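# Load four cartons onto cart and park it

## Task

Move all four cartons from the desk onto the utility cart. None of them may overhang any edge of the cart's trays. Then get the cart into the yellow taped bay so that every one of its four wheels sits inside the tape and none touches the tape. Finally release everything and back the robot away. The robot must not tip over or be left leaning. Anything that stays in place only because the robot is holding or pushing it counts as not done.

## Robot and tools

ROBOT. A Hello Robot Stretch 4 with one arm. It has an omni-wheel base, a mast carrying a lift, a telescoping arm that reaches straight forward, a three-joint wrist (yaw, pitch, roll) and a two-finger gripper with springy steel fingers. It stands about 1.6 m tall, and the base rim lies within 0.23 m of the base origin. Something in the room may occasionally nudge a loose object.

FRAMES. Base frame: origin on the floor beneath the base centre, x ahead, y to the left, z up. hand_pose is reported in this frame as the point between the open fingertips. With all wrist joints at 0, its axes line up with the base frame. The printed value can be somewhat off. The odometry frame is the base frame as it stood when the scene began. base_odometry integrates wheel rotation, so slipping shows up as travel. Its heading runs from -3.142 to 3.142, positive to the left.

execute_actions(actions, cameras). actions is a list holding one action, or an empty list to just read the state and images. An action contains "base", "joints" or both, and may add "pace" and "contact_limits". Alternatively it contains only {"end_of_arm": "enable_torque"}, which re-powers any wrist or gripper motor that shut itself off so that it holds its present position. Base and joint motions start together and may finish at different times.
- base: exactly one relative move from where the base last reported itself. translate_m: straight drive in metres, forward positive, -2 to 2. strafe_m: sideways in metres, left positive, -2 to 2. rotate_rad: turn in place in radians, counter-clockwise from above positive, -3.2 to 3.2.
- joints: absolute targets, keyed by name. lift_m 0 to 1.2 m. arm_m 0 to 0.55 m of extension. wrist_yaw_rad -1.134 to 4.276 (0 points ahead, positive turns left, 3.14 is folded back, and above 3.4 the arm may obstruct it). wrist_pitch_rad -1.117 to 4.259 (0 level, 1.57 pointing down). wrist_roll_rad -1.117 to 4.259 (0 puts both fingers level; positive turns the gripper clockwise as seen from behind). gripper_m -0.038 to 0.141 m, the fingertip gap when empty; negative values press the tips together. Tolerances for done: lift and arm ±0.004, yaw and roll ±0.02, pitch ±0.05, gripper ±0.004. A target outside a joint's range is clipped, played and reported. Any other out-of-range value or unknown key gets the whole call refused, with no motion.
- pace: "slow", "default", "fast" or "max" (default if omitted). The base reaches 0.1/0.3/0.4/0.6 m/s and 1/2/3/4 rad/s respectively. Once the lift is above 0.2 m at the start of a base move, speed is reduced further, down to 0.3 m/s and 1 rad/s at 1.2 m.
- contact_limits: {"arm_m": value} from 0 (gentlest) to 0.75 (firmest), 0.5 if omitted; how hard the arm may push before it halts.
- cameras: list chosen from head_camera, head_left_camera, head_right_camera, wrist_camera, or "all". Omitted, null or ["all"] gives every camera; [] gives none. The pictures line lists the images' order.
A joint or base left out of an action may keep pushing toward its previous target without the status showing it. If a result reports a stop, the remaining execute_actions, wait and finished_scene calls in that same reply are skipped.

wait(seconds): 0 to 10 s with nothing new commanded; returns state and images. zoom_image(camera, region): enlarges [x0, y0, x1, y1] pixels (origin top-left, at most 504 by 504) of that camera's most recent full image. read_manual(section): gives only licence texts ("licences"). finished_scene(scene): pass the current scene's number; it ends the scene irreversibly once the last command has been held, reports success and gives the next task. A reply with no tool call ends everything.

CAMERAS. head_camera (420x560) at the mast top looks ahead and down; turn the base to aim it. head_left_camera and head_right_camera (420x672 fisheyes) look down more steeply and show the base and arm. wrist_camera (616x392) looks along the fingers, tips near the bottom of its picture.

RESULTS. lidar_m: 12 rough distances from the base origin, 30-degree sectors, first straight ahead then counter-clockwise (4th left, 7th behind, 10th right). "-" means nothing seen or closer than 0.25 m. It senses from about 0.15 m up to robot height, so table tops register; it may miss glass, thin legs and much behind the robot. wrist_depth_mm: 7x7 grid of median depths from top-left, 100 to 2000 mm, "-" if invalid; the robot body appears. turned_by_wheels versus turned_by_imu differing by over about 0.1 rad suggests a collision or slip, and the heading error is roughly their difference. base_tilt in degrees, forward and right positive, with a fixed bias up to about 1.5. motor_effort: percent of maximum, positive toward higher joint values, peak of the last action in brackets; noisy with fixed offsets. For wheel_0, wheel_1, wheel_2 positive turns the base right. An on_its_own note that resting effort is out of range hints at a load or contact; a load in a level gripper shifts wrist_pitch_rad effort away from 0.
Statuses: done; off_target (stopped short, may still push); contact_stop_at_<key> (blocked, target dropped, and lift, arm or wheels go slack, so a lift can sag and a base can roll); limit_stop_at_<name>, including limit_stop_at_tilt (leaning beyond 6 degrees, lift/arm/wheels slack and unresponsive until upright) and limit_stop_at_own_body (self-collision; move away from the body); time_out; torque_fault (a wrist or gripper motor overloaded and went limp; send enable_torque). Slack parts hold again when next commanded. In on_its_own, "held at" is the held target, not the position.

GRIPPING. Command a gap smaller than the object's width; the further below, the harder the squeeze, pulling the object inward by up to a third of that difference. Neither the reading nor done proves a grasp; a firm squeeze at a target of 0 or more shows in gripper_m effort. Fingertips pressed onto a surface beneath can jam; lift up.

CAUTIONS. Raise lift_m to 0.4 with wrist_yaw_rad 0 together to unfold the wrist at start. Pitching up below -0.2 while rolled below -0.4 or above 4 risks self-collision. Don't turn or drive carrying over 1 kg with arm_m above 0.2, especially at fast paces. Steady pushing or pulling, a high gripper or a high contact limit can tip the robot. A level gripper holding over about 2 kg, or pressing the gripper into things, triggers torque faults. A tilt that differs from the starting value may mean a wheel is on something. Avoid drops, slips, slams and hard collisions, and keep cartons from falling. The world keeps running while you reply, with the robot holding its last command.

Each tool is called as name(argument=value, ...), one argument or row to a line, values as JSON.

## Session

execute_actions(
  actions=[],
)

Scene clock: 0.00 s.
base_odometry: x=+0.000 y=+0.000 heading=+0.000 (m, m, rad; odometry frame)
turned_by_wheels: +0.000 (rad since the last result)
turned_by_imu: +0.000 (rad since the last result)
base_tilt: forward=-0.1 right=+0.0 (deg)
lidar_m: 2.41 0.77 0.86 1.89 2.10 1.24 0.93 0.89 1.79 1.63 1.59 1.71
base_status: not commanded
joint_positions: lift_m=+0.189 arm_m=-0.003 wrist_yaw_rad=+3.183 wrist_pitch_rad=-0.012 wrist_roll_rad=-0.011 gripper_m=+0.057
joint_status: not commanded
motor_effort: lift_m=+19 arm_m=-1 wrist_yaw_rad=+2 wrist_pitch_rad=-6 wrist_roll_rad=-1 gripper_m=-2 wheel_0=+0 wheel_1=+1 wheel_2=-1 (%)
hand_pose: x=-0.1236 y=+0.0753 z=+0.3708 quat_wxyz=(-0.021, +0.006, -0.005, +1.000) (m; base frame)
wrist_depth_mm: - - 136 1336 1308 - - / - - 137 1863 1661 - - / - 112 138 1921 - - - / 146 142 206 1983 - - - / 218 1661 1808 1921 1983 - 1921 / 217 1160 197 1182 195 1255 1255 / 216 809 891 109 931 854 917
pictures: head_camera, head_left_camera, head_right_camera, wrist_camera
Images, in order (width x height): head_camera 420x560, head_left_camera 420x672, head_right_camera 420x672, wrist_camera 616x392.

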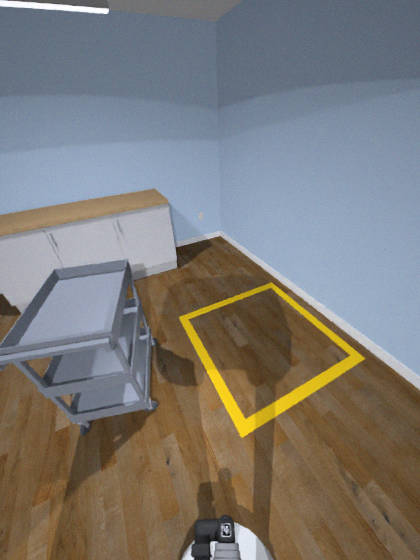

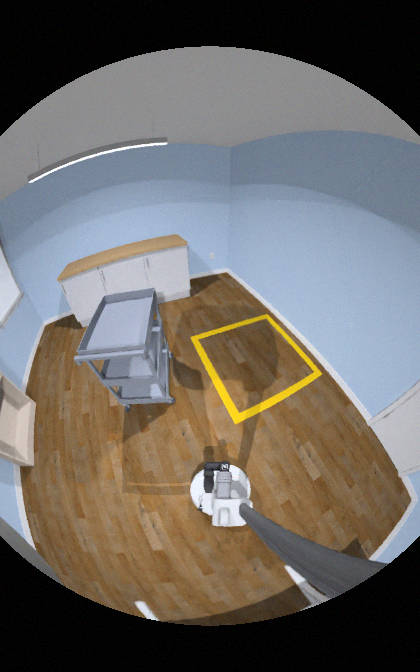

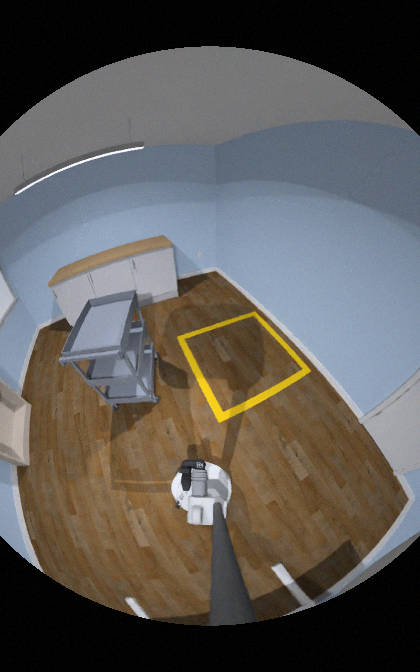

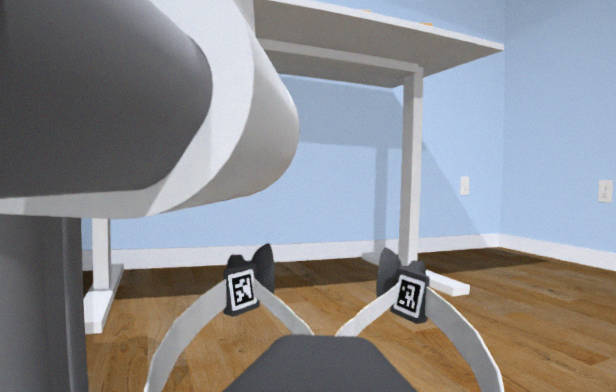

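execute_actions(
  actions=[
    {"base":{"rotate_rad":3.0},"joints":{"lift_m":1.0,"wrist_yaw_rad":0.0,"wrist_pitch_rad":0.6,"gripper_m":0.141},"pace":"fast"},
  ],
)

Scene clock: 8.27 s.
base_odometry: x=+0.000 y=+0.000 heading=+3.000 (m, m, rad; odometry frame)
turned_by_wheels: +3.000 (rad since the last result)
turned_by_imu: +3.087 (rad since the last result)
base_tilt: forward=-0.3 right=+0.0 (deg)
lidar_m: 0.94 0.90 0.93 1.65 1.58 1.65 2.21 0.75 0.81 1.91 1.89 1.37
base_status: done
joint_positions: lift_m=+1.000 arm_m=-0.003 wrist_yaw_rad=+0.000 wrist_pitch_rad=+0.602 wrist_roll_rad=-0.011 gripper_m=+0.141
joint_status: all done
motor_effort: lift_m=+22(24) arm_m=-1(1) wrist_yaw_rad=+1(5) wrist_pitch_rad=-6(2) wrist_roll_rad=-1(2) gripper_m=-1(3) wheel_0=-2(9) wheel_1=-1(11) wheel_2=-1(14) (%)
hand_pose: x=+0.4061 y=-0.0874 z=+1.0145 quat_wxyz=(+0.955, -0.005, +0.296, +0.002) (m; base frame)
wrist_depth_mm: 820 788 854 891 960 - 1708 / 691 1397 1576 1808 - - 1808 / 1366 1537 1808 - - - 1863 / 1499 1661 1863 1921 1921 1921 1921 / 1537 1576 1618 1618 1576 1576 1576 / 1308 1336 1336 1336 1308 218 1366 / 1229 1229 1255 109 1255 1205 1205
pictures: head_camera, head_left_camera, head_right_camera, wrist_camera
Images, in order (width x height): head_camera 420x560, head_left_camera 420x672, head_right_camera 420x672, wrist_camera 616x392.

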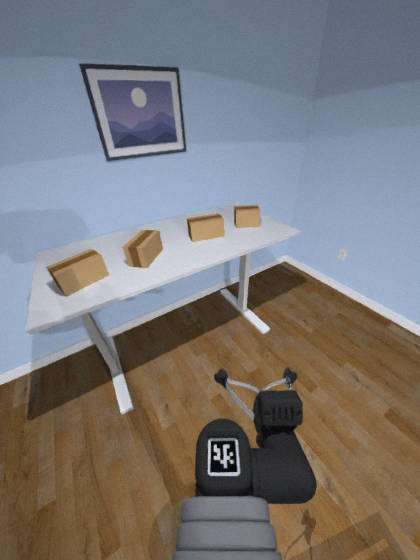

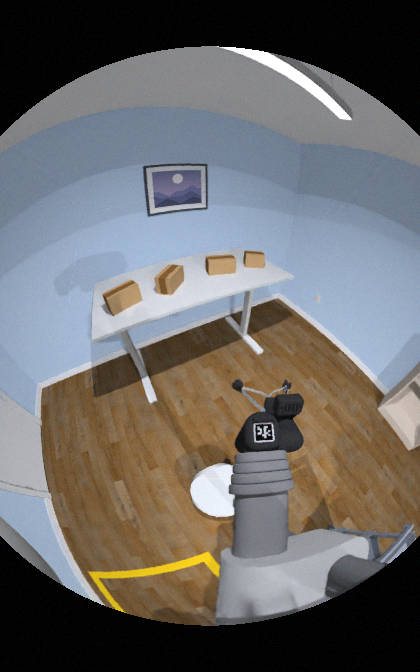

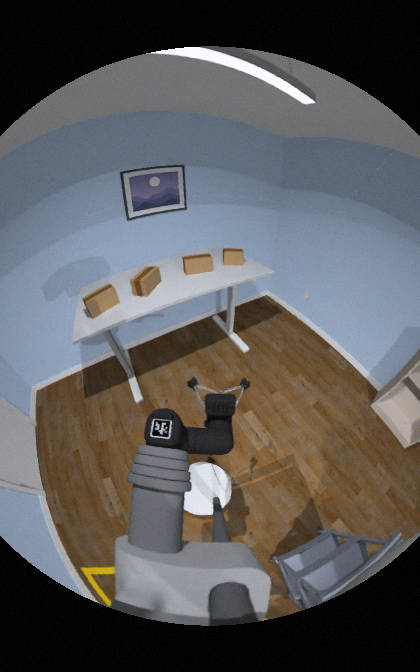

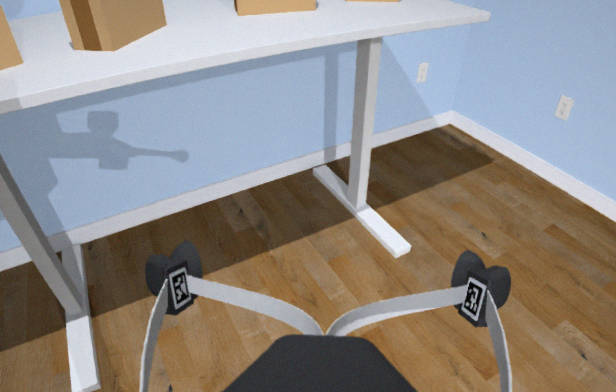

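execute_actions(
  actions=[
    {"base":{"rotate_rad":0.57},"joints":{"wrist_pitch_rad":1.57},"pace":"fast"},
  ],
  cameras=["head_camera"],
)

Scene clock: 71.70 s.
base_odometry: x=+0.000 y=+0.000 heading=-2.714 (m, m, rad; odometry frame)
turned_by_wheels: +0.570 (rad since the last result)
turned_by_imu: +0.587 (rad since the last result)
base_tilt: forward=-0.2 right=+0.0 (deg)
lidar_m: 0.88 0.97 1.62 1.59 1.67 2.34 0.73 0.84 1.90 2.13 1.28 0.93
base_status: done
joint_positions: lift_m=+1.000 arm_m=-0.003 wrist_yaw_rad=+0.000 wrist_pitch_rad=+1.570 wrist_roll_rad=-0.011 gripper_m=+0.141
joint_status: all done
motor_effort: lift_m=+21(22) arm_m=-1(1) wrist_yaw_rad=+2(1) wrist_pitch_rad=+1(4) wrist_roll_rad=-2(2) gripper_m=+0(1) wheel_0=-2(6) wheel_1=-2(9) wheel_2=-2(9) (%)
hand_pose: x=+0.1686 y=-0.0874 z=+0.8894 quat_wxyz=(+0.707, -0.004, +0.707, +0.004) (m; base frame)
wrist_depth_mm: 1098 1118 1118 1098 1060 1042 1042 / 1118 1138 1118 1098 1078 1078 1060 / 1138 1160 1118 1118 1118 1098 1060 / 1160 1160 1118 917 1118 1098 1098 / 1160 1160 904 917 1098 1098 1078 / 1182 1160 931 917 1138 218 1078 / 1182 1182 1182 109 1138 1118 1098
pictures: head_camera
Images, in order (width x height): head_camera 420x560.

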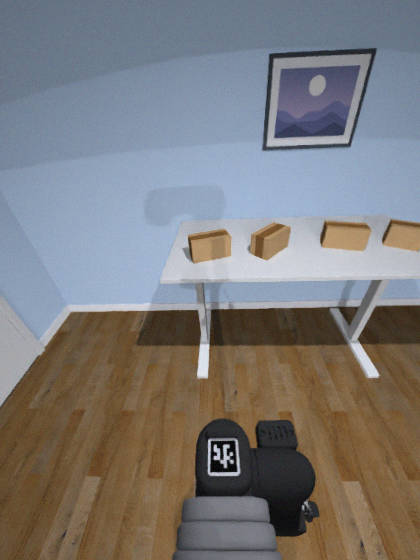

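execute_actions(
  actions=[
    {"base":{"translate_m":0.4},"pace":"fast"},
  ],
  cameras=["head_camera","head_left_camera"],
)

Scene clock: 95.17 s.
base_odometry: x=-0.364 y=-0.166 heading=-2.714 (m, m, rad; odometry frame)
turned_by_wheels: +0.000 (rad since the last result)
turned_by_imu: +0.001 (rad since the last result)
base_tilt: forward=-0.1 right=+0.0 (deg)
lidar_m: 0.47 0.51 1.63 1.57 1.67 2.30 1.15 1.28 2.05 2.12 0.71 0.52
base_status: done
joint_positions: lift_m=+1.000 arm_m=-0.003 wrist_yaw_rad=+0.000 wrist_pitch_rad=+1.570 wrist_roll_rad=-0.011 gripper_m=+0.141
joint_status: not commanded
motor_effort: lift_m=+21(21) arm_m=-1(1) wrist_yaw_rad=+2(1) wrist_pitch_rad=+1(1) wrist_roll_rad=-1(2) gripper_m=+0(1) wheel_0=+2(9) wheel_1=+1(6) wheel_2=-3(13) (%)
hand_pose: x=+0.1686 y=-0.0874 z=+0.8894 quat_wxyz=(+0.707, -0.004, +0.707, +0.004) (m; base frame)
wrist_depth_mm: 1138 1118 1098 1078 1060 1060 1060 / 1118 1098 1118 1098 1078 1078 1078 / 1138 1138 1118 1098 1078 1078 1078 / 1160 1138 1098 917 1098 1098 1060 / 1160 1160 904 917 1098 1118 1078 / 1182 1182 931 917 1118 218 1118 / 1182 1182 1160 109 1118 1118 1098
pictures: head_camera, head_left_camera
Images, in order (width x height): head_camera 420x560, head_left_camera 420x672.

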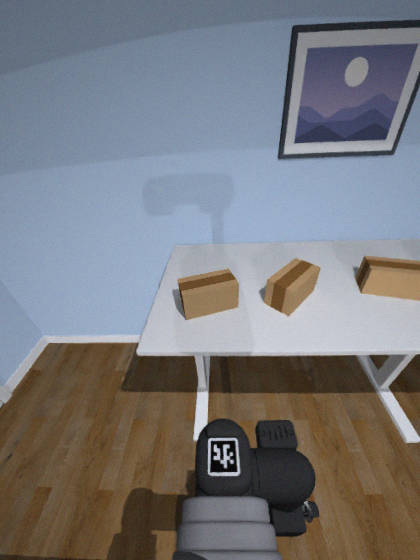

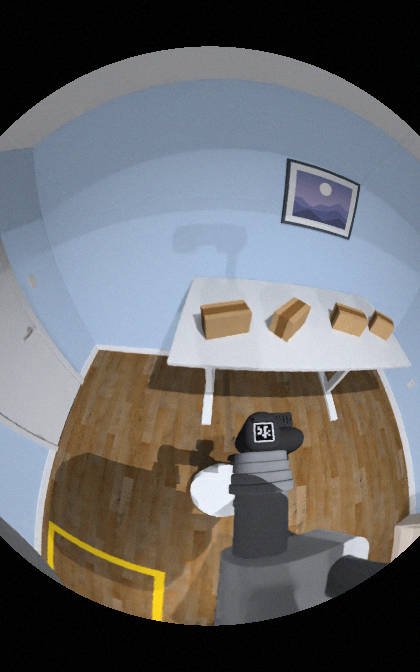

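execute_actions(
  actions=[
    {"base":{"translate_m":0.2},"joints":{"lift_m":1.2},"pace":"fast"},
  ],
  cameras=[],
)

execute_actions(
  actions=[
    {"base":{"strafe_m":0.125},"joints":{"arm_m":0.36}},
  ],
  cameras=["head_camera","wrist_camera"],
)

Scene clock: 119.33 s.
base_odometry: x=-0.546 y=-0.249 heading=-2.713 (m, m, rad; odometry frame)
turned_by_wheels: +0.001 (rad since the last result)
turned_by_imu: +0.002 (rad since the last result)
base_tilt: forward=+0.0 right=+0.0 (deg)
lidar_m: 0.28 0.31 1.57 1.55 1.67 2.31 1.43 1.55 2.15 1.14 0.44 0.31
base_status: done
joint_positions: lift_m=+1.198 arm_m=-0.003 wrist_yaw_rad=+0.000 wrist_pitch_rad=+1.570 wrist_roll_rad=-0.011 gripper_m=+0.141
joint_status: all done
joint sent to its limit — the command would take lift_m past its upper limit, so that joint was sent only as far as its limit.
motor_effort: lift_m=+22(25) arm_m=+0(1) wrist_yaw_rad=+2(2) wrist_pitch_rad=+0(0) wrist_roll_rad=-1(2) gripper_m=-3(1) wheel_0=+3(7) wheel_1=+3(10) wheel_2=+1(13) (%)
hand_pose: x=+0.1685 y=-0.0874 z=+1.0880 quat_wxyz=(+0.707, -0.004, +0.707, +0.004) (m; base frame)
wrist_depth_mm: 368 366 362 355 351 347 345 / 1336 1308 1308 1308 1255 357 349 / 1366 1336 1308 1308 1308 1281 1255 / 1336 1308 1336 1098 1281 1281 1281 / 1336 1366 1118 1138 1281 1336 1281 / 1366 1366 1336 1138 1308 218 1281 / 1397 1366 1366 109 1336 1336 1308
pictures: none
No camera images: the call's "cameras" was empty. Leave "cameras" out to get every camera's image.

Scene clock: 121.53 s.
base_odometry: x=-0.494 y=-0.363 heading=-2.713 (m, m, rad; odometry frame)
turned_by_wheels: +0.000 (rad since the last result)
turned_by_imu: +0.001 (rad since the last result)
base_tilt: forward=-0.2 right=+0.1 (deg)
lidar_m: 0.30 0.32 1.45 1.44 1.53 2.13 1.45 1.50 2.26 1.13 0.44 0.32
base_status: done
joint_positions: lift_m=+1.198 arm_m=+0.359 wrist_yaw_rad=+0.000 wrist_pitch_rad=+1.570 wrist_roll_rad=-0.011 gripper_m=+0.141
joint_status: all done
motor_effort: lift_m=+22(22) arm_m=+5(5) wrist_yaw_rad=+1(1) wrist_pitch_rad=+1(1) wrist_roll_rad=-2(2) gripper_m=+1(0) wheel_0=+0(8) wheel_1=+1(13) wheel_2=+0(1) (%)
hand_pose: x=+0.5304 y=-0.0874 z=+1.0880 quat_wxyz=(+0.707, -0.004, +0.707, +0.004) (m; base frame)
wrist_depth_mm: 1336 366 359 357 351 347 343 / 1336 366 362 357 355 349 345 / 1366 370 366 364 241 351 347 / 1366 373 250 245 243 242 353 / 1366 377 250 247 245 243 353 / 1397 382 252 250 247 219 359 / 1366 384 379 109 368 366 362
pictures: head_camera, wrist_camera
Images, in order (width x height): head_camera 420x560, wrist_camera 616x392.

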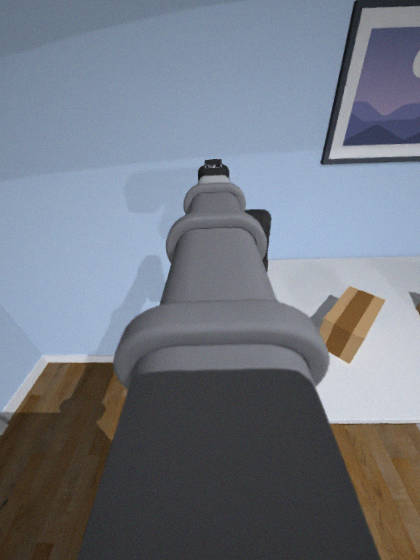

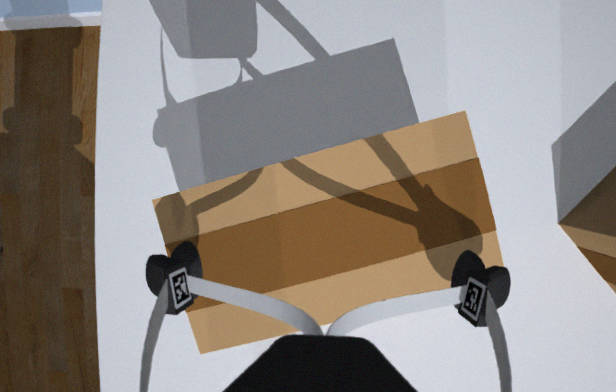

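execute_actions(
  actions=[
    {"joints":{"wrist_roll_rad":1.29,"arm_m":0.37}},
  ],
  cameras=["wrist_camera"],
)

Scene clock: 133.77 s.
base_odometry: x=-0.494 y=-0.363 heading=-2.713 (m, m, rad; odometry frame)
turned_by_wheels: +0.000 (rad since the last result)
turned_by_imu: +0.001 (rad since the last result)
base_tilt: forward=-0.2 right=+0.1 (deg)
lidar_m: 0.29 0.32 1.45 1.44 1.53 2.13 1.45 1.49 2.26 1.15 0.44 0.32
base_status: not commanded
joint_positions: lift_m=+1.198 arm_m=+0.369 wrist_yaw_rad=+0.000 wrist_pitch_rad=+1.570 wrist_roll_rad=+1.290 gripper_m=+0.141
joint_status: all done
motor_effort: lift_m=+22(22) arm_m=+5(6) wrist_yaw_rad=+1(1) wrist_pitch_rad=+1(1) wrist_roll_rad=+1(1) gripper_m=+0(1) wheel_0=+0(1) wheel_1=+1(1) wheel_2=+0(0) (%)
hand_pose: x=+0.5403 y=-0.0874 z=+1.0880 quat_wxyz=(+0.565, +0.425, +0.565, -0.425) (m; base frame)
wrist_depth_mm: 364 359 359 355 353 349 347 / 366 364 364 359 355 353 351 / 373 366 364 245 244 355 353 / 373 368 368 246 245 359 357 / 375 375 250 247 248 362 878 / 379 375 252 250 248 219 1281 / 379 379 373 109 370 370 1336
pictures: wrist_camera
Images, in order (width x height): wrist_camera 616x392.

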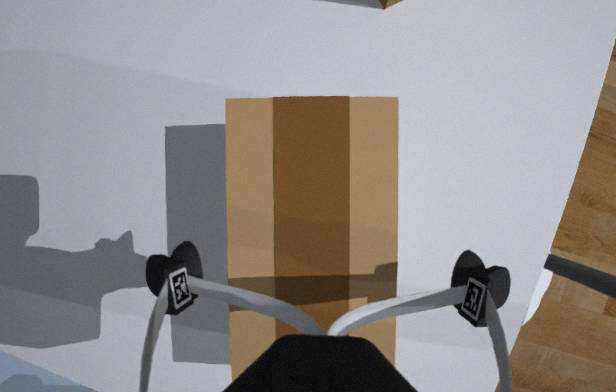

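execute_actions(
  actions=[
    {"joints":{"lift_m":1.115}},
  ],
  cameras=[],
)

execute_actions(
  actions=[
    {"joints":{"gripper_m":0.05}},
  ],
  cameras=[],
)

execute_actions(
  actions=[
    {"joints":{"lift_m":1.2,"arm_m":0.0}},
  ],
  cameras=["wrist_camera"],
)

Scene clock: 142.27 s.
base_odometry: x=-0.494 y=-0.363 heading=-2.713 (m, m, rad; odometry frame)
turned_by_wheels: +0.000 (rad since the last result)
turned_by_imu: +0.001 (rad since the last result)
base_tilt: forward=-0.2 right=+0.1 (deg)
lidar_m: 0.28 0.32 1.46 1.42 1.51 2.11 1.40 1.47 2.23 1.16 0.43 0.30
base_status: not commanded
joint_positions: lift_m=+1.116 arm_m=+0.369 wrist_yaw_rad=+0.000 wrist_pitch_rad=+1.569 wrist_roll_rad=+1.290 gripper_m=+0.141
joint_status: all done
motor_effort: lift_m=+3(19) arm_m=+4(5) wrist_yaw_rad=+1(0) wrist_pitch_rad=+4(8) wrist_roll_rad=+0(0) gripper_m=-2(1) wheel_0=+0(1) wheel_1=+1(1) wheel_2=+0(0) (%)
hand_pose: x=+0.5407 y=-0.0874 z=+1.0059 quat_wxyz=(+0.566, +0.425, +0.565, -0.425) (m; base frame)
wrist_depth_mm: 291 287 285 281 279 277 274 / 293 290 170 167 167 281 276 / 296 293 171 168 167 279 278 / 297 294 172 170 169 283 282 / 298 296 173 171 170 283 282 / 300 298 174 172 170 207 283 / 303 301 176 109 172 289 285
pictures: none
No camera images: the call's "cameras" was empty. Leave "cameras" out to get every camera's image.

Scene clock: 144.20 s.
base_odometry: x=-0.494 y=-0.363 heading=-2.713 (m, m, rad; odometry frame)
turned_by_wheels: +0.000 (rad since the last result)
turned_by_imu: +0.001 (rad since the last result)
base_tilt: forward=-0.1 right=+0.0 (deg)
lidar_m: 0.27 0.33 1.47 1.44 1.55 2.15 1.40 1.49 2.28 1.16 0.43 0.33
base_status: not commanded
joint_positions: lift_m=+1.115 arm_m=+0.369 wrist_yaw_rad=+0.000 wrist_pitch_rad=+1.570 wrist_roll_rad=+1.290 gripper_m=+0.050
joint_status: all done
motor_effort: lift_m=+15(15) arm_m=+3(4) wrist_yaw_rad=+0(4) wrist_pitch_rad=+1(18) wrist_roll_rad=+0(0) gripper_m=-24(25) wheel_0=+0(0) wheel_1=+1(1) wheel_2=+0(0) (%)
hand_pose: x=+0.5406 y=-0.0874 z=+1.0049 quat_wxyz=(+0.565, +0.425, +0.565, -0.425) (m; base frame)
wrist_depth_mm: 281 278 276 274 272 270 267 / 281 279 156 154 153 271 271 / 283 282 158 155 154 273 272 / 285 283 158 157 155 277 276 / 289 287 160 158 156 278 276 / 291 181 161 159 157 174 279 / 294 290 163 109 145 282 281
pictures: none
No camera images: the call's "cameras" was empty. Leave "cameras" out to get every camera's image.

Scene clock: 146.40 s.
base_odometry: x=-0.494 y=-0.363 heading=-2.713 (m, m, rad; odometry frame)
turned_by_wheels: +0.000 (rad since the last result)
turned_by_imu: +0.001 (rad since the last result)
base_tilt: forward=-0.2 right=+0.0 (deg)
lidar_m: 0.30 0.31 1.46 1.43 1.53 2.10 1.42 1.52 2.29 1.12 0.26 0.25
base_status: not commanded
joint_positions: lift_m=+1.198 arm_m=+0.001 wrist_yaw_rad=+0.000 wrist_pitch_rad=+1.570 wrist_roll_rad=+1.290 gripper_m=+0.050
joint_status: all done
joint sent to its limit — the command would take lift_m past its upper limit, so that joint was sent only as far as its limit.
motor_effort: lift_m=+24(25) arm_m=-5(5) wrist_yaw_rad=+3(1) wrist_pitch_rad=+0(2) wrist_roll_rad=-1(0) gripper_m=-25(26) wheel_0=-1(1) wheel_1=+1(1) wheel_2=+0(0) (%)
hand_pose: x=+0.1719 y=-0.0874 z=+1.0877 quat_wxyz=(+0.565, +0.425, +0.565, -0.425) (m; base frame)
wrist_depth_mm: 366 366 359 1281 1308 1255 1255 / 368 366 157 154 153 1281 1229 / 373 366 158 155 154 1281 1255 / 375 368 159 157 155 1281 1308 / 377 375 160 158 156 469 1281 / 379 182 161 158 157 174 355 / 384 402 163 109 145 1281 1336
pictures: wrist_camera
Images, in order (width x height): wrist_camera 616x392.

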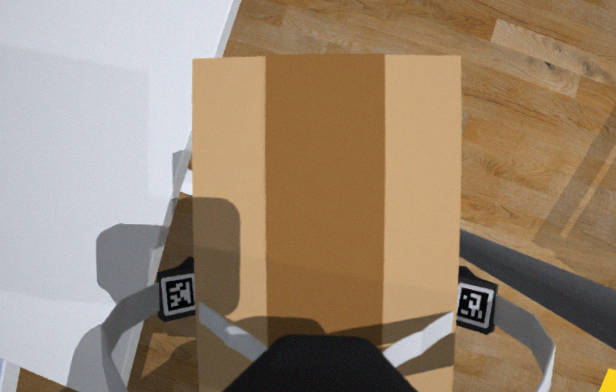

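execute_actions(
  actions=[
    {"base":{"rotate_rad":-0.165},"joints":{"lift_m":1.06},"pace":"fast"},
  ],
  cameras=[],
)

execute_actions(
  actions=[
    {"base":{"translate_m":-1.59},"pace":"fast"},
  ],
  cameras=[],
)

execute_actions(
  actions=[
    {"base":{"rotate_rad":-1.72},"pace":"fast"},
  ],
  cameras=["head_camera","head_left_camera"],
)

Scene clock: 169.93 s.
base_odometry: x=-0.494 y=-0.363 heading=-2.877 (m, m, rad; odometry frame)
turned_by_wheels: -0.164 (rad since the last result)
turned_by_imu: -0.167 (rad since the last result)
base_tilt: forward=-0.2 right=+0.1 (deg)
lidar_m: 0.31 0.30 1.35 1.44 1.44 1.85 1.65 1.39 2.27 2.25 0.25 0.25
base_status: done
joint_positions: lift_m=+1.060 arm_m=+0.001 wrist_yaw_rad=+0.000 wrist_pitch_rad=+1.570 wrist_roll_rad=+1.290 gripper_m=+0.050
joint_status: all done
motor_effort: lift_m=+16(24) arm_m=-4(5) wrist_yaw_rad=+2(3) wrist_pitch_rad=+0(2) wrist_roll_rad=+0(0) gripper_m=-24(25) wheel_0=+5(6) wheel_1=+3(11) wheel_2=+5(7) (%)
hand_pose: x=+0.1719 y=-0.0874 z=+0.9499 quat_wxyz=(+0.565, +0.425, +0.565, -0.425) (m; base frame)
wrist_depth_mm: 228 1182 1138 1118 1160 1138 1118 / 229 1160 156 154 153 1118 1118 / 231 1182 157 155 154 1160 1118 / 234 1160 159 157 155 1160 1160 / 236 1205 160 158 156 473 1138 / 238 181 161 159 157 174 357 / 243 1205 163 109 145 1182 1160
pictures: none
No camera images: the call's "cameras" was empty. Leave "cameras" out to get every camera's image.

Scene clock: 176.07 s.
base_odometry: x=+1.041 y=+0.052 heading=-2.878 (m, m, rad; odometry frame)
turned_by_wheels: +0.000 (rad since the last result)
turned_by_imu: +0.006 (rad since the last result)
base_tilt: forward=-0.3 right=+0.1 (deg)
lidar_m: 1.88 2.03 1.37 1.22 1.22 1.50 1.40 0.52 0.39 0.39 0.25 0.25
base_status: done
joint_positions: lift_m=+1.060 arm_m=+0.001 wrist_yaw_rad=+0.000 wrist_pitch_rad=+1.570 wrist_roll_rad=+1.290 gripper_m=+0.050
joint_status: not commanded
motor_effort: lift_m=+16(16) arm_m=-4(4) wrist_yaw_rad=+1(2) wrist_pitch_rad=+1(3) wrist_roll_rad=-1(1) gripper_m=-25(24) wheel_0=-1(9) wheel_1=-3(7) wheel_2=+0(12) (%)
hand_pose: x=+0.1720 y=-0.0874 z=+0.9499 quat_wxyz=(+0.565, +0.425, +0.565, -0.425) (m; base frame)
wrist_depth_mm: 1182 1182 1160 1160 691 676 661 / 1182 1160 156 154 153 668 676 / 1205 1182 158 156 154 991 991 / 1205 1182 159 157 155 1160 1160 / 1229 1182 160 158 156 488 1138 / 1229 182 161 159 158 175 357 / 1229 1205 163 109 145 1182 1182
pictures: none
No camera images: the call's "cameras" was empty. Leave "cameras" out to get every camera's image.

Scene clock: 178.57 s.
base_odometry: x=+1.041 y=+0.052 heading=+1.686 (m, m, rad; odometry frame)
turned_by_wheels: -1.719 (rad since the last result)
turned_by_imu: -1.768 (rad since the last result)
base_tilt: forward=-0.2 right=+0.0 (deg)
lidar_m: 0.36 0.40 2.31 1.92 1.93 1.49 1.23 1.19 1.38 1.38 0.25 0.25
base_status: done
joint_positions: lift_m=+1.060 arm_m=+0.001 wrist_yaw_rad=+0.000 wrist_pitch_rad=+1.570 wrist_roll_rad=+1.290 gripper_m=+0.050
joint_status: not commanded
motor_effort: lift_m=+16(16) arm_m=-4(4) wrist_yaw_rad=+2(1) wrist_pitch_rad=+1(2) wrist_roll_rad=-1(0) gripper_m=-24(25) wheel_0=+5(5) wheel_1=+2(10) wheel_2=+4(9) (%)
hand_pose: x=+0.1720 y=-0.0874 z=+0.9499 quat_wxyz=(+0.565, +0.425, +0.565, -0.425) (m; base frame)
wrist_depth_mm: 382 436 1138 1160 1118 1138 1098 / 384 699 157 154 153 1138 1118 / 355 707 157 156 154 1138 1138 / 362 715 159 157 155 1138 1160 / 362 723 160 158 156 473 1160 / 377 182 161 159 157 174 357 / 397 732 163 108 145 1182 1205
pictures: head_camera, head_left_camera
Images, in order (width x height): head_camera 420x560, head_left_camera 420x672.

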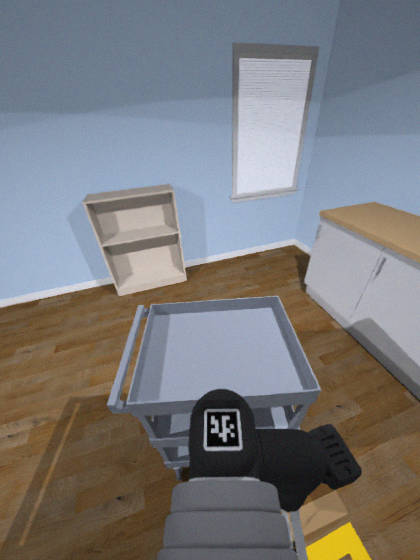

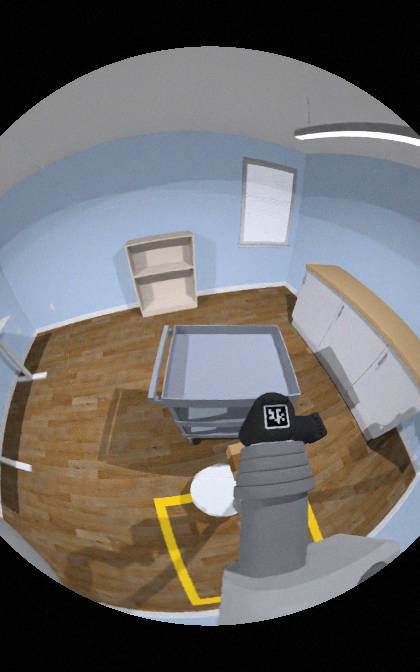

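execute_actions(
  actions=[
    {"base":{"strafe_m":-0.06},"joints":{"arm_m":0.49,"wrist_roll_rad":1.57}},
  ],
  cameras=["wrist_camera"],
)

Scene clock: 191.60 s.
base_odometry: x=+1.100 y=+0.059 heading=+1.686 (m, m, rad; odometry frame)
turned_by_wheels: +0.000 (rad since the last result)
turned_by_imu: +0.002 (rad since the last result)
base_tilt: forward=-0.2 right=+0.0 (deg)
lidar_m: 0.38 0.41 0.57 1.96 2.20 1.45 1.20 1.18 1.37 1.34 1.31 0.40
base_status: done
joint_positions: lift_m=+1.060 arm_m=+0.489 wrist_yaw_rad=+0.000 wrist_pitch_rad=+1.570 wrist_roll_rad=+1.570 gripper_m=+0.050
joint_status: all done
motor_effort: lift_m=+16(16) arm_m=+5(6) wrist_yaw_rad=+1(0) wrist_pitch_rad=+2(3) wrist_roll_rad=+0(4) gripper_m=-24(25) wheel_0=+3(10) wheel_1=-2(7) wheel_2=+0(2) (%)
hand_pose: x=+0.6605 y=-0.0874 z=+0.9499 quat_wxyz=(+0.501, +0.500, +0.500, -0.499) (m; base frame)
wrist_depth_mm: 1182 1160 1138 1138 1118 1138 1118 / 1182 375 156 154 153 338 342 / 1182 382 158 155 154 373 357 / 1229 384 158 156 156 375 362 / 1205 389 160 158 156 377 364 / 1255 182 161 158 157 173 353 / 1229 392 162 109 145 387 -
pictures: wrist_camera
Images, in order (width x height): wrist_camera 616x392.

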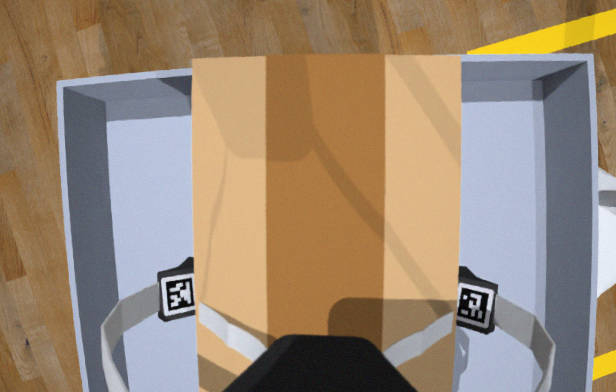

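execute_actions(
  actions=[
    {"joints":{"arm_m":0.545}},
  ],
  cameras=[],
)

execute_actions(
  actions=[
    {"joints":{"lift_m":0.962}},
  ],
  cameras=[],
)

execute_actions(
  actions=[
    {"joints":{"gripper_m":0.135}},
  ],
  cameras=[],
)

execute_actions(
  actions=[
    {"joints":{"lift_m":1.1}},
  ],
  cameras=["wrist_camera"],
)

Scene clock: 206.13 s.
base_odometry: x=+1.100 y=+0.059 heading=+1.686 (m, m, rad; odometry frame)
turned_by_wheels: +0.000 (rad since the last result)
turned_by_imu: +0.001 (rad since the last result)
base_tilt: forward=-0.1 right=+0.0 (deg)
lidar_m: 0.39 0.40 0.53 1.94 2.13 1.49 1.20 1.19 1.33 1.32 1.32 0.42
base_status: not commanded
joint_positions: lift_m=+1.060 arm_m=+0.544 wrist_yaw_rad=+0.000 wrist_pitch_rad=+1.570 wrist_roll_rad=+1.570 gripper_m=+0.050
joint_status: all done
motor_effort: lift_m=+16(16) arm_m=+4(6) wrist_yaw_rad=+1(1) wrist_pitch_rad=+1(3) wrist_roll_rad=-1(0) gripper_m=-25(24) wheel_0=+3(2) wheel_1=-3(2) wheel_2=+0(0) (%)
hand_pose: x=+0.7155 y=-0.0874 z=+0.9499 quat_wxyz=(+0.501, +0.500, +0.500, -0.499) (m; base frame)
wrist_depth_mm: 1182 1160 1160 1160 1118 1138 1118 / 1182 1160 156 154 153 327 366 / 1182 382 158 155 154 373 368 / 1205 382 158 157 155 375 375 / 1205 387 160 158 156 377 375 / 1182 182 161 159 158 174 377 / 1229 379 163 109 145 384 382
pictures: none
No camera images: the call's "cameras" was empty. Leave "cameras" out to get every camera's image.

Scene clock: 207.57 s.
base_odometry: x=+1.100 y=+0.059 heading=+1.686 (m, m, rad; odometry frame)
turned_by_wheels: +0.000 (rad since the last result)
turned_by_imu: +0.000 (rad since the last result)
base_tilt: forward=-0.3 right=+0.2 (deg)
lidar_m: 0.38 0.39 0.53 1.92 2.15 1.48 1.21 1.18 1.36 1.34 1.33 0.44
base_status: not commanded
joint_positions: lift_m=+0.962 arm_m=+0.544 wrist_yaw_rad=+0.000 wrist_pitch_rad=+1.570 wrist_roll_rad=+1.570 gripper_m=+0.050
joint_status: all done
motor_effort: lift_m=+15(15) arm_m=+5(5) wrist_yaw_rad=+1(1) wrist_pitch_rad=+2(2) wrist_roll_rad=+0(0) gripper_m=-26(25) wheel_0=+3(3) wheel_1=-2(2) wheel_2=+0(0) (%)
hand_pose: x=+0.7154 y=-0.0874 z=+0.8519 quat_wxyz=(+0.501, +0.500, +0.500, -0.499) (m; base frame)
wrist_depth_mm: 1078 231 228 224 229 231 239 / 239 282 156 154 153 273 273 / 240 285 158 156 154 276 274 / 238 286 159 157 155 278 278 / 236 290 160 157 156 281 279 / 243 182 160 159 157 174 281 / 240 293 163 109 145 286 -
pictures: none
No camera images: the call's "cameras" was empty. Leave "cameras" out to get every camera's image.

Scene clock: 209.40 s.
base_odometry: x=+1.100 y=+0.059 heading=+1.686 (m, m, rad; odometry frame)
turned_by_wheels: +0.000 (rad since the last result)
turned_by_imu: +0.001 (rad since the last result)
base_tilt: forward=-0.2 right=+0.0 (deg)
lidar_m: 0.38 0.42 0.56 1.97 2.17 1.46 1.20 1.20 1.37 1.35 1.33 0.41
base_status: not commanded
joint_positions: lift_m=+0.962 arm_m=+0.544 wrist_yaw_rad=-0.001 wrist_pitch_rad=+1.574 wrist_roll_rad=+1.569 gripper_m=+0.135
joint_status: all done
motor_effort: lift_m=+13(15) arm_m=+5(4) wrist_yaw_rad=+6(6) wrist_pitch_rad=-10(11) wrist_roll_rad=+1(1) gripper_m=+0(23) wheel_0=+3(3) wheel_1=-2(2) wheel_2=+0(0) (%)
hand_pose: x=+0.7141 y=-0.0874 z=+0.8521 quat_wxyz=(+0.499, +0.499, +0.501, -0.501) (m; base frame)
wrist_depth_mm: 1078 661 239 236 229 230 240 / 241 290 172 170 169 282 279 / 255 293 173 171 169 283 282 / 253 293 174 172 171 286 283 / 248 297 175 173 172 287 285 / 1118 277 177 175 173 190 289 / 1138 287 178 108 174 293 291
pictures: none
No camera images: the call's "cameras" was empty. Leave "cameras" out to get every camera's image.

Scene clock: 211.03 s.
base_odometry: x=+1.100 y=+0.059 heading=+1.686 (m, m, rad; odometry frame)
turned_by_wheels: +0.000 (rad since the last result)
turned_by_imu: +0.000 (rad since the last result)
base_tilt: forward=-0.1 right=+0.0 (deg)
lidar_m: 0.36 0.39 0.54 1.94 2.16 1.47 1.20 1.20 1.37 1.33 1.31 0.44
base_status: not commanded
joint_positions: lift_m=+1.100 arm_m=+0.544 wrist_yaw_rad=+0.000 wrist_pitch_rad=+1.570 wrist_roll_rad=+1.570 gripper_m=+0.135
joint_status: all done
motor_effort: lift_m=+22(22) arm_m=+4(5) wrist_yaw_rad=+2(5) wrist_pitch_rad=+0(10) wrist_roll_rad=+0(0) gripper_m=-1(3) wheel_0=+3(3) wheel_1=-2(2) wheel_2=+0(0) (%)
hand_pose: x=+0.7153 y=-0.0874 z=+0.9893 quat_wxyz=(+0.500, +0.500, +0.500, -0.500) (m; base frame)
wrist_depth_mm: 1229 1205 1205 1182 1160 1160 1182 / 1255 1182 418 415 413 410 404 / 1255 1205 421 303 413 413 410 / 1229 1229 424 303 421 415 413 / 1255 1205 427 304 418 418 418 / 1255 1229 427 307 307 418 418 / 1255 1255 433 109 424 424 421
pictures: wrist_camera
Images, in order (width x height): wrist_camera 616x392.

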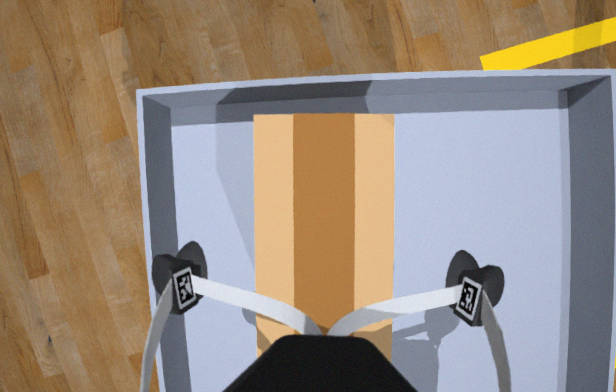

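execute_actions(
  actions=[
    {"base":{"rotate_rad":1.536},"joints":{"arm_m":0.0,"gripper_m":0.141,"wrist_roll_rad":1.0},"pace":"fast"},
  ],
  cameras=[],
)

execute_actions(
  actions=[
    {"base":{"translate_m":1.79},"joints":{"lift_m":1.2},"pace":"fast"},
  ],
  cameras=[],
)

execute_actions(
  actions=[
    {"base":{"rotate_rad":0.348},"pace":"fast"},
  ],
  cameras=["head_camera"],
)

Scene clock: 234.33 s.
base_odometry: x=+1.100 y=+0.059 heading=-3.062 (m, m, rad; odometry frame)
turned_by_wheels: +1.535 (rad since the last result)
turned_by_imu: +1.581 (rad since the last result)
base_tilt: forward=-0.2 right=+0.1 (deg)
lidar_m: 1.95 1.97 1.47 1.20 1.19 1.36 1.33 1.32 0.43 0.38 0.41 0.54
base_status: done
joint_positions: lift_m=+1.100 arm_m=+0.001 wrist_yaw_rad=+0.000 wrist_pitch_rad=+1.570 wrist_roll_rad=+1.000 gripper_m=+0.141
joint_status: all done
motor_effort: lift_m=+22(22) arm_m=-5(3) wrist_yaw_rad=+2(1) wrist_pitch_rad=+0(0) wrist_roll_rad=-2(7) gripper_m=+0(1) wheel_0=-4(7) wheel_1=-2(7) wheel_2=-5(10) (%)
hand_pose: x=+0.1719 y=-0.0874 z=+0.9894 quat_wxyz=(+0.621, +0.339, +0.620, -0.339) (m; base frame)
wrist_depth_mm: 1205 1229 1182 1182 715 707 410 / 1205 1229 1229 1182 1042 723 707 / 1255 1229 1205 1205 1205 1042 723 / 1229 1229 1229 1205 1205 1182 1182 / 1229 1229 1255 1008 991 1205 1205 / 1281 1281 1229 1008 1008 218 1205 / 1281 1281 1255 109 1205 1205 334
pictures: none
No camera images: the call's "cameras" was empty. Leave "cameras" out to get every camera's image.

Scene clock: 241.23 s.
base_odometry: x=-0.684 y=-0.084 heading=-3.061 (m, m, rad; odometry frame)
turned_by_wheels: +0.000 (rad since the last result)
turned_by_imu: -0.002 (rad since the last result)
base_tilt: forward=-0.1 right=+0.0 (deg)
lidar_m: 0.25 0.25 0.26 0.49 1.77 1.99 1.59 1.45 2.00 1.94 0.56 0.33
base_status: done
joint_positions: lift_m=+1.198 arm_m=+0.001 wrist_yaw_rad=+0.000 wrist_pitch_rad=+1.570 wrist_roll_rad=+1.000 gripper_m=+0.141
joint_status: all done
joint sent to its limit — the command would take lift_m past its upper limit, so that joint was sent only as far as its limit.
motor_effort: lift_m=+22(23) arm_m=-4(4) wrist_yaw_rad=+2(2) wrist_pitch_rad=+0(0) wrist_roll_rad=-2(3) gripper_m=-1(1) wheel_0=+3(8) wheel_1=+2(9) wheel_2=-2(13) (%)
hand_pose: x=+0.1718 y=-0.0874 z=+1.0880 quat_wxyz=(+0.621, +0.339, +0.620, -0.339) (m; base frame)
wrist_depth_mm: 368 364 359 1281 1255 1255 1255 / 368 366 364 1308 1281 1281 1229 / 373 368 1308 1281 1308 1281 1255 / 375 370 1308 1308 1255 1281 1281 / 382 375 1336 1118 1098 1281 1281 / 382 379 1336 1078 1098 217 1308 / 387 384 1366 109 1336 1308 336
pictures: none
No camera images: the call's "cameras" was empty. Leave "cameras" out to get every camera's image.

Scene clock: 242.70 s.
base_odometry: x=-0.684 y=-0.084 heading=-2.714 (m, m, rad; odometry frame)
turned_by_wheels: +0.347 (rad since the last result)
turned_by_imu: +0.358 (rad since the last result)
base_tilt: forward=-0.1 right=+0.1 (deg)
lidar_m: 0.25 0.25 0.39 1.76 1.88 2.60 1.48 2.32 2.00 0.94 0.37 0.26
base_status: done
joint_positions: lift_m=+1.198 arm_m=+0.001 wrist_yaw_rad=+0.000 wrist_pitch_rad=+1.570 wrist_roll_rad=+1.000 gripper_m=+0.141
joint_status: not commanded
motor_effort: lift_m=+22(22) arm_m=-4(4) wrist_yaw_rad=+2(2) wrist_pitch_rad=+0(0) wrist_roll_rad=-2(2) gripper_m=+0(1) wheel_0=-4(6) wheel_1=-3(7) wheel_2=-5(9) (%)
hand_pose: x=+0.1718 y=-0.0874 z=+1.0880 quat_wxyz=(+0.621, +0.339, +0.620, -0.339) (m; base frame)
wrist_depth_mm: 325 364 362 359 1255 1255 1255 / 314 364 362 359 1281 1308 1281 / 343 368 364 1281 1281 1281 1281 / 375 373 370 1308 1308 1281 1281 / 377 377 1336 1118 1098 1308 1281 / 382 379 1336 1138 1098 218 1308 / 387 384 1336 109 1336 1336 334
pictures: head_camera
Images, in order (width x height): head_camera 420x560.

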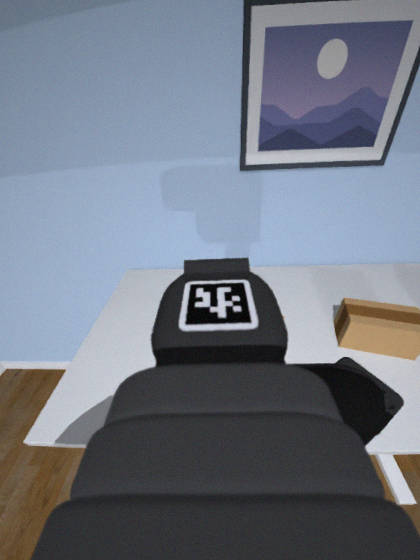

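execute_actions(
  actions=[
    {"joints":{"arm_m":0.38}},
  ],
  cameras=["wrist_camera"],
)

Scene clock: 249.23 s.
base_odometry: x=-0.684 y=-0.084 heading=-2.714 (m, m, rad; odometry frame)
turned_by_wheels: +0.000 (rad since the last result)
turned_by_imu: +0.002 (rad since the last result)
base_tilt: forward=-0.2 right=+0.0 (deg)
lidar_m: 0.25 0.25 0.39 1.78 1.85 2.61 1.51 2.33 2.00 0.91 0.37 0.25
base_status: not commanded
joint_positions: lift_m=+1.198 arm_m=+0.379 wrist_yaw_rad=+0.000 wrist_pitch_rad=+1.570 wrist_roll_rad=+1.000 gripper_m=+0.141
joint_status: all done
motor_effort: lift_m=+22(22) arm_m=+5(5) wrist_yaw_rad=+1(1) wrist_pitch_rad=+1(1) wrist_roll_rad=-2(2) gripper_m=-1(0) wheel_0=-5(4) wheel_1=-3(3) wheel_2=-5(5) (%)
hand_pose: x=+0.5504 y=-0.0874 z=+1.0880 quat_wxyz=(+0.621, +0.339, +0.620, -0.339) (m; base frame)
wrist_depth_mm: 364 362 357 355 351 349 347 / 368 368 362 357 355 353 349 / 368 366 364 245 244 355 351 / 373 368 368 246 245 359 355 / 377 373 370 248 247 359 359 / 382 379 375 249 248 217 362 / 384 377 377 109 249 364 364
pictures: wrist_camera
Images, in order (width x height): wrist_camera 616x392.

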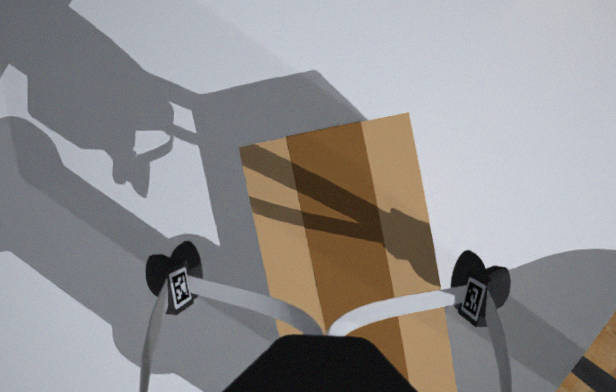

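execute_actions(
  actions=[
    {"base":{"strafe_m":-0.013},"joints":{"arm_m":0.367,"wrist_roll_rad":0.8}},
  ],
  cameras=["wrist_camera"],
)

Scene clock: 255.43 s.
base_odometry: x=-0.689 y=-0.072 heading=-2.714 (m, m, rad; odometry frame)
turned_by_wheels: +0.000 (rad since the last result)
turned_by_imu: +0.001 (rad since the last result)
base_tilt: forward=-0.1 right=+0.1 (deg)
lidar_m: 0.25 0.26 0.38 1.78 1.89 2.64 1.48 2.30 1.98 0.88 0.35 0.26
base_status: done
joint_positions: lift_m=+1.198 arm_m=+0.368 wrist_yaw_rad=+0.000 wrist_pitch_rad=+1.570 wrist_roll_rad=+0.800 gripper_m=+0.141
joint_status: all done
motor_effort: lift_m=+22(22) arm_m=-4(6) wrist_yaw_rad=+2(1) wrist_pitch_rad=+1(1) wrist_roll_rad=-3(7) gripper_m=+0(2) wheel_0=+2(7) wheel_1=-2(12) wheel_2=+0(3) (%)
hand_pose: x=+0.5390 y=-0.0874 z=+1.0880 quat_wxyz=(+0.652, +0.276, +0.651, -0.275) (m; base frame)
wrist_depth_mm: 366 362 359 355 351 347 345 / 368 366 362 357 353 353 349 / 370 368 364 244 357 355 351 / 375 373 368 247 245 359 355 / 377 375 370 248 247 359 357 / 382 379 253 249 248 218 362 / 384 382 377 108 368 366 364
pictures: wrist_camera
Images, in order (width x height): wrist_camera 616x392.

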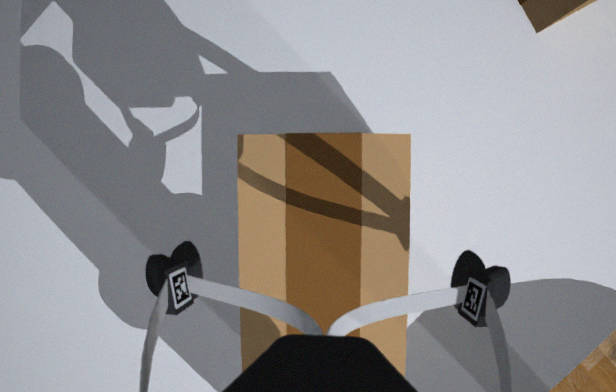

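execute_actions(
  actions=[
    {"joints":{"lift_m":1.115}},
  ],
  cameras=[],
)

execute_actions(
  actions=[
    {"joints":{"gripper_m":0.05}},
  ],
  cameras=[],
)

execute_actions(
  actions=[
    {"joints":{"lift_m":1.2,"arm_m":0.0}},
  ],
  cameras=[],
)

Scene clock: 263.17 s.
base_odometry: x=-0.689 y=-0.072 heading=-2.714 (m, m, rad; odometry frame)
turned_by_wheels: +0.000 (rad since the last result)
turned_by_imu: +0.002 (rad since the last result)
base_tilt: forward=+0.0 right=+0.0 (deg)
lidar_m: 0.25 0.25 0.36 1.79 1.91 2.63 1.47 2.31 1.99 0.87 0.36 0.25
base_status: not commanded
joint_positions: lift_m=+1.116 arm_m=+0.368 wrist_yaw_rad=+0.000 wrist_pitch_rad=+1.571 wrist_roll_rad=+0.800 gripper_m=+0.141
joint_status: all done
motor_effort: lift_m=+6(22) arm_m=-4(4) wrist_yaw_rad=+2(5) wrist_pitch_rad=-2(11) wrist_roll_rad=-2(3) gripper_m=-1(1) wheel_0=+3(2) wheel_1=-1(2) wheel_2=+0(0) (%)
hand_pose: x=+0.5385 y=-0.0874 z=+1.0057 quat_wxyz=(+0.651, +0.275, +0.651, -0.276) (m; base frame)
wrist_depth_mm: 289 285 282 279 277 274 272 / 290 287 283 282 278 276 274 / 293 290 169 167 166 279 277 / 294 293 169 168 167 281 278 / 296 293 171 169 167 283 282 / 300 296 172 170 169 187 283 / 301 297 174 109 170 289 286
pictures: none
No camera images: the call's "cameras" was empty. Leave "cameras" out to get every camera's image.

Scene clock: 265.10 s.
base_odometry: x=-0.689 y=-0.072 heading=-2.714 (m, m, rad; odometry frame)
turned_by_wheels: +0.000 (rad since the last result)
turned_by_imu: +0.001 (rad since the last result)
base_tilt: forward=-0.1 right=+0.1 (deg)
lidar_m: 0.25 0.25 0.36 1.77 1.90 2.62 1.48 2.30 1.96 0.93 0.35 0.25
base_status: not commanded
joint_positions: lift_m=+1.115 arm_m=+0.368 wrist_yaw_rad=+0.000 wrist_pitch_rad=+1.569 wrist_roll_rad=+0.800 gripper_m=+0.050
joint_status: all done
motor_effort: lift_m=+16(16) arm_m=-3(4) wrist_yaw_rad=+0(0) wrist_pitch_rad=+3(5) wrist_roll_rad=-1(2) gripper_m=-25(26) wheel_0=+2(2) wheel_1=-1(1) wheel_2=+0(0) (%)
hand_pose: x=+0.5390 y=-0.0874 z=+1.0048 quat_wxyz=(+0.652, +0.276, +0.651, -0.275) (m; base frame)
wrist_depth_mm: 278 276 274 272 270 266 265 / 281 279 276 273 272 270 267 / 283 282 154 153 151 272 270 / 286 283 157 154 153 273 273 / 289 286 159 156 155 276 274 / 291 181 160 159 157 174 278 / 294 293 163 109 145 282 -
pictures: none
No camera images: the call's "cameras" was empty. Leave "cameras" out to get every camera's image.

Scene clock: 267.30 s.
base_odometry: x=-0.689 y=-0.072 heading=-2.714 (m, m, rad; odometry frame)
turned_by_wheels: +0.000 (rad since the last result)
turned_by_imu: +0.001 (rad since the last result)
base_tilt: forward=-0.1 right=-0.1 (deg)
lidar_m: 0.25 0.25 0.37 1.77 1.89 2.65 1.47 2.30 1.97 0.91 0.35 0.25
base_status: not commanded
joint_positions: lift_m=+1.198 arm_m=+0.001 wrist_yaw_rad=+0.000 wrist_pitch_rad=+1.569 wrist_roll_rad=+0.800 gripper_m=+0.050
joint_status: all done
joint sent to its limit — the command would take lift_m past its upper limit, so that joint was sent only as far as its limit.
motor_effort: lift_m=+26(26) arm_m=-4(5) wrist_yaw_rad=+2(0) wrist_pitch_rad=+2(5) wrist_roll_rad=-2(2) gripper_m=-25(26) wheel_0=+2(2) wheel_1=-1(1) wheel_2=+0(0) (%)
hand_pose: x=+0.1721 y=-0.0874 z=+1.0876 quat_wxyz=(+0.652, +0.276, +0.651, -0.275) (m; base frame)
wrist_depth_mm: 364 362 357 355 355 1255 1255 / 368 364 362 357 1281 1255 1255 / 373 366 155 153 153 1281 1281 / 377 368 157 156 154 1281 1308 / 379 375 159 158 157 1281 1308 / 382 182 161 160 159 174 1336 / 387 1366 164 109 145 433 1308
pictures: none
No camera images: the call's "cameras" was empty. Leave "cameras" out to get every camera's image.

execute_actions(
  actions=[
    {"base":{"rotate_rad":-0.354},"joints":{"lift_m":1.06,"wrist_roll_rad":1.57},"pace":"fast"},
  ],
  cameras=[],
)

execute_actions(
  actions=[
    {"base":{"translate_m":-1.56},"pace":"fast"},
  ],
  cameras=[],
)

execute_actions(
  actions=[
    {"base":{"rotate_rad":-1.53},"pace":"fast"},
  ],
  cameras=["head_camera"],
)

Scene clock: 280.00 s.
base_odometry: x=-0.689 y=-0.072 heading=-3.067 (m, m, rad; odometry frame)
turned_by_wheels: -0.353 (rad since the last result)
turned_by_imu: -0.362 (rad since the last result)
base_tilt: forward=-0.1 right=+0.0 (deg)
lidar_m: 0.25 0.25 0.27 0.46 1.78 2.04 1.58 1.42 2.02 1.90 0.59 0.33
base_status: done
joint_positions: lift_m=+1.060 arm_m=+0.001 wrist_yaw_rad=+0.000 wrist_pitch_rad=+1.570 wrist_roll_rad=+1.570 gripper_m=+0.050
joint_status: all done
motor_effort: lift_m=+17(25) arm_m=-5(5) wrist_yaw_rad=+1(1) wrist_pitch_rad=+1(4) wrist_roll_rad=+0(4) gripper_m=-25(27) wheel_0=+4(8) wheel_1=+4(6) wheel_2=+3(9) (%)
hand_pose: x=+0.1720 y=-0.0874 z=+0.9498 quat_wxyz=(+0.501, +0.500, +0.500, -0.499) (m; base frame)
wrist_depth_mm: 1008 1160 1182 1138 1160 1118 1118 / 237 1205 1160 1160 1160 1160 1138 / 231 1205 155 153 152 1160 1138 / 233 1182 157 156 155 525 1138 / 234 1205 160 158 157 1160 1160 / 236 181 161 160 159 174 1182 / 238 236 165 108 145 1205 1160
pictures: none
No camera images: the call's "cameras" was empty. Leave "cameras" out to get every camera's image.

Scene clock: 286.07 s.
base_odometry: x=+0.866 y=+0.043 heading=-3.067 (m, m, rad; odometry frame)
turned_by_wheels: +0.000 (rad since the last result)
turned_by_imu: +0.005 (rad since the last result)
base_tilt: forward=-0.2 right=+0.0 (deg)
lidar_m: 1.73 1.73 1.57 1.30 1.26 1.43 1.59 0.61 0.41 0.38 0.38 2.09
base_status: done
joint_positions: lift_m=+1.060 arm_m=+0.001 wrist_yaw_rad=+0.000 wrist_pitch_rad=+1.570 wrist_roll_rad=+1.570 gripper_m=+0.050
joint_status: not commanded
motor_effort: lift_m=+17(17) arm_m=-4(5) wrist_yaw_rad=+1(1) wrist_pitch_rad=+1(4) wrist_roll_rad=-1(0) gripper_m=-25(24) wheel_0=-1(7) wheel_1=-1(6) wheel_2=+2(13) (%)
hand_pose: x=+0.1720 y=-0.0874 z=+0.9498 quat_wxyz=(+0.501, +0.500, +0.500, -0.499) (m; base frame)
wrist_depth_mm: 1160 1182 1160 1138 683 683 904 / 1160 1205 1182 1138 1138 1138 1118 / 1182 1160 155 153 153 1160 1138 / 1182 1182 158 155 154 521 1138 / 1205 1205 160 158 157 1160 1160 / 1205 181 162 160 159 174 1160 / 1205 1229 164 109 146 1182 1182
pictures: none
No camera images: the call's "cameras" was empty. Leave "cameras" out to get every camera's image.

Scene clock: 288.43 s.
base_odometry: x=+0.866 y=+0.043 heading=+1.686 (m, m, rad; odometry frame)
turned_by_wheels: -1.529 (rad since the last result)
turned_by_imu: -1.573 (rad since the last result)
base_tilt: forward=-0.1 right=-0.1 (deg)
lidar_m: 0.37 0.38 2.09 1.70 1.74 1.55 1.28 1.27 1.46 1.59 0.58 0.40
base_status: done
joint_positions: lift_m=+1.060 arm_m=+0.001 wrist_yaw_rad=+0.000 wrist_pitch_rad=+1.570 wrist_roll_rad=+1.570 gripper_m=+0.050
joint_status: not commanded
motor_effort: lift_m=+18(18) arm_m=-4(4) wrist_yaw_rad=+1(0) wrist_pitch_rad=+1(3) wrist_roll_rad=-1(0) gripper_m=-23(26) wheel_0=+3(9) wheel_1=+2(10) wheel_2=+3(10) (%)
hand_pose: x=+0.1720 y=-0.0874 z=+0.9497 quat_wxyz=(+0.501, +0.500, +0.500, -0.499) (m; base frame)
wrist_depth_mm: 349 699 1160 1160 1138 1160 1118 / 351 699 1025 1160 1160 1138 1138 / 349 707 155 153 153 1160 1138 / 364 715 157 156 154 530 1160 / 362 715 160 158 157 1160 1160 / 357 181 161 160 159 174 1182 / 399 492 164 109 145 1160 1182
pictures: head_camera
Images, in order (width x height): head_camera 420x560.

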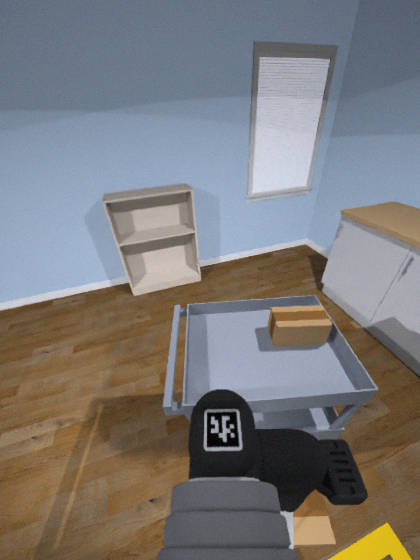

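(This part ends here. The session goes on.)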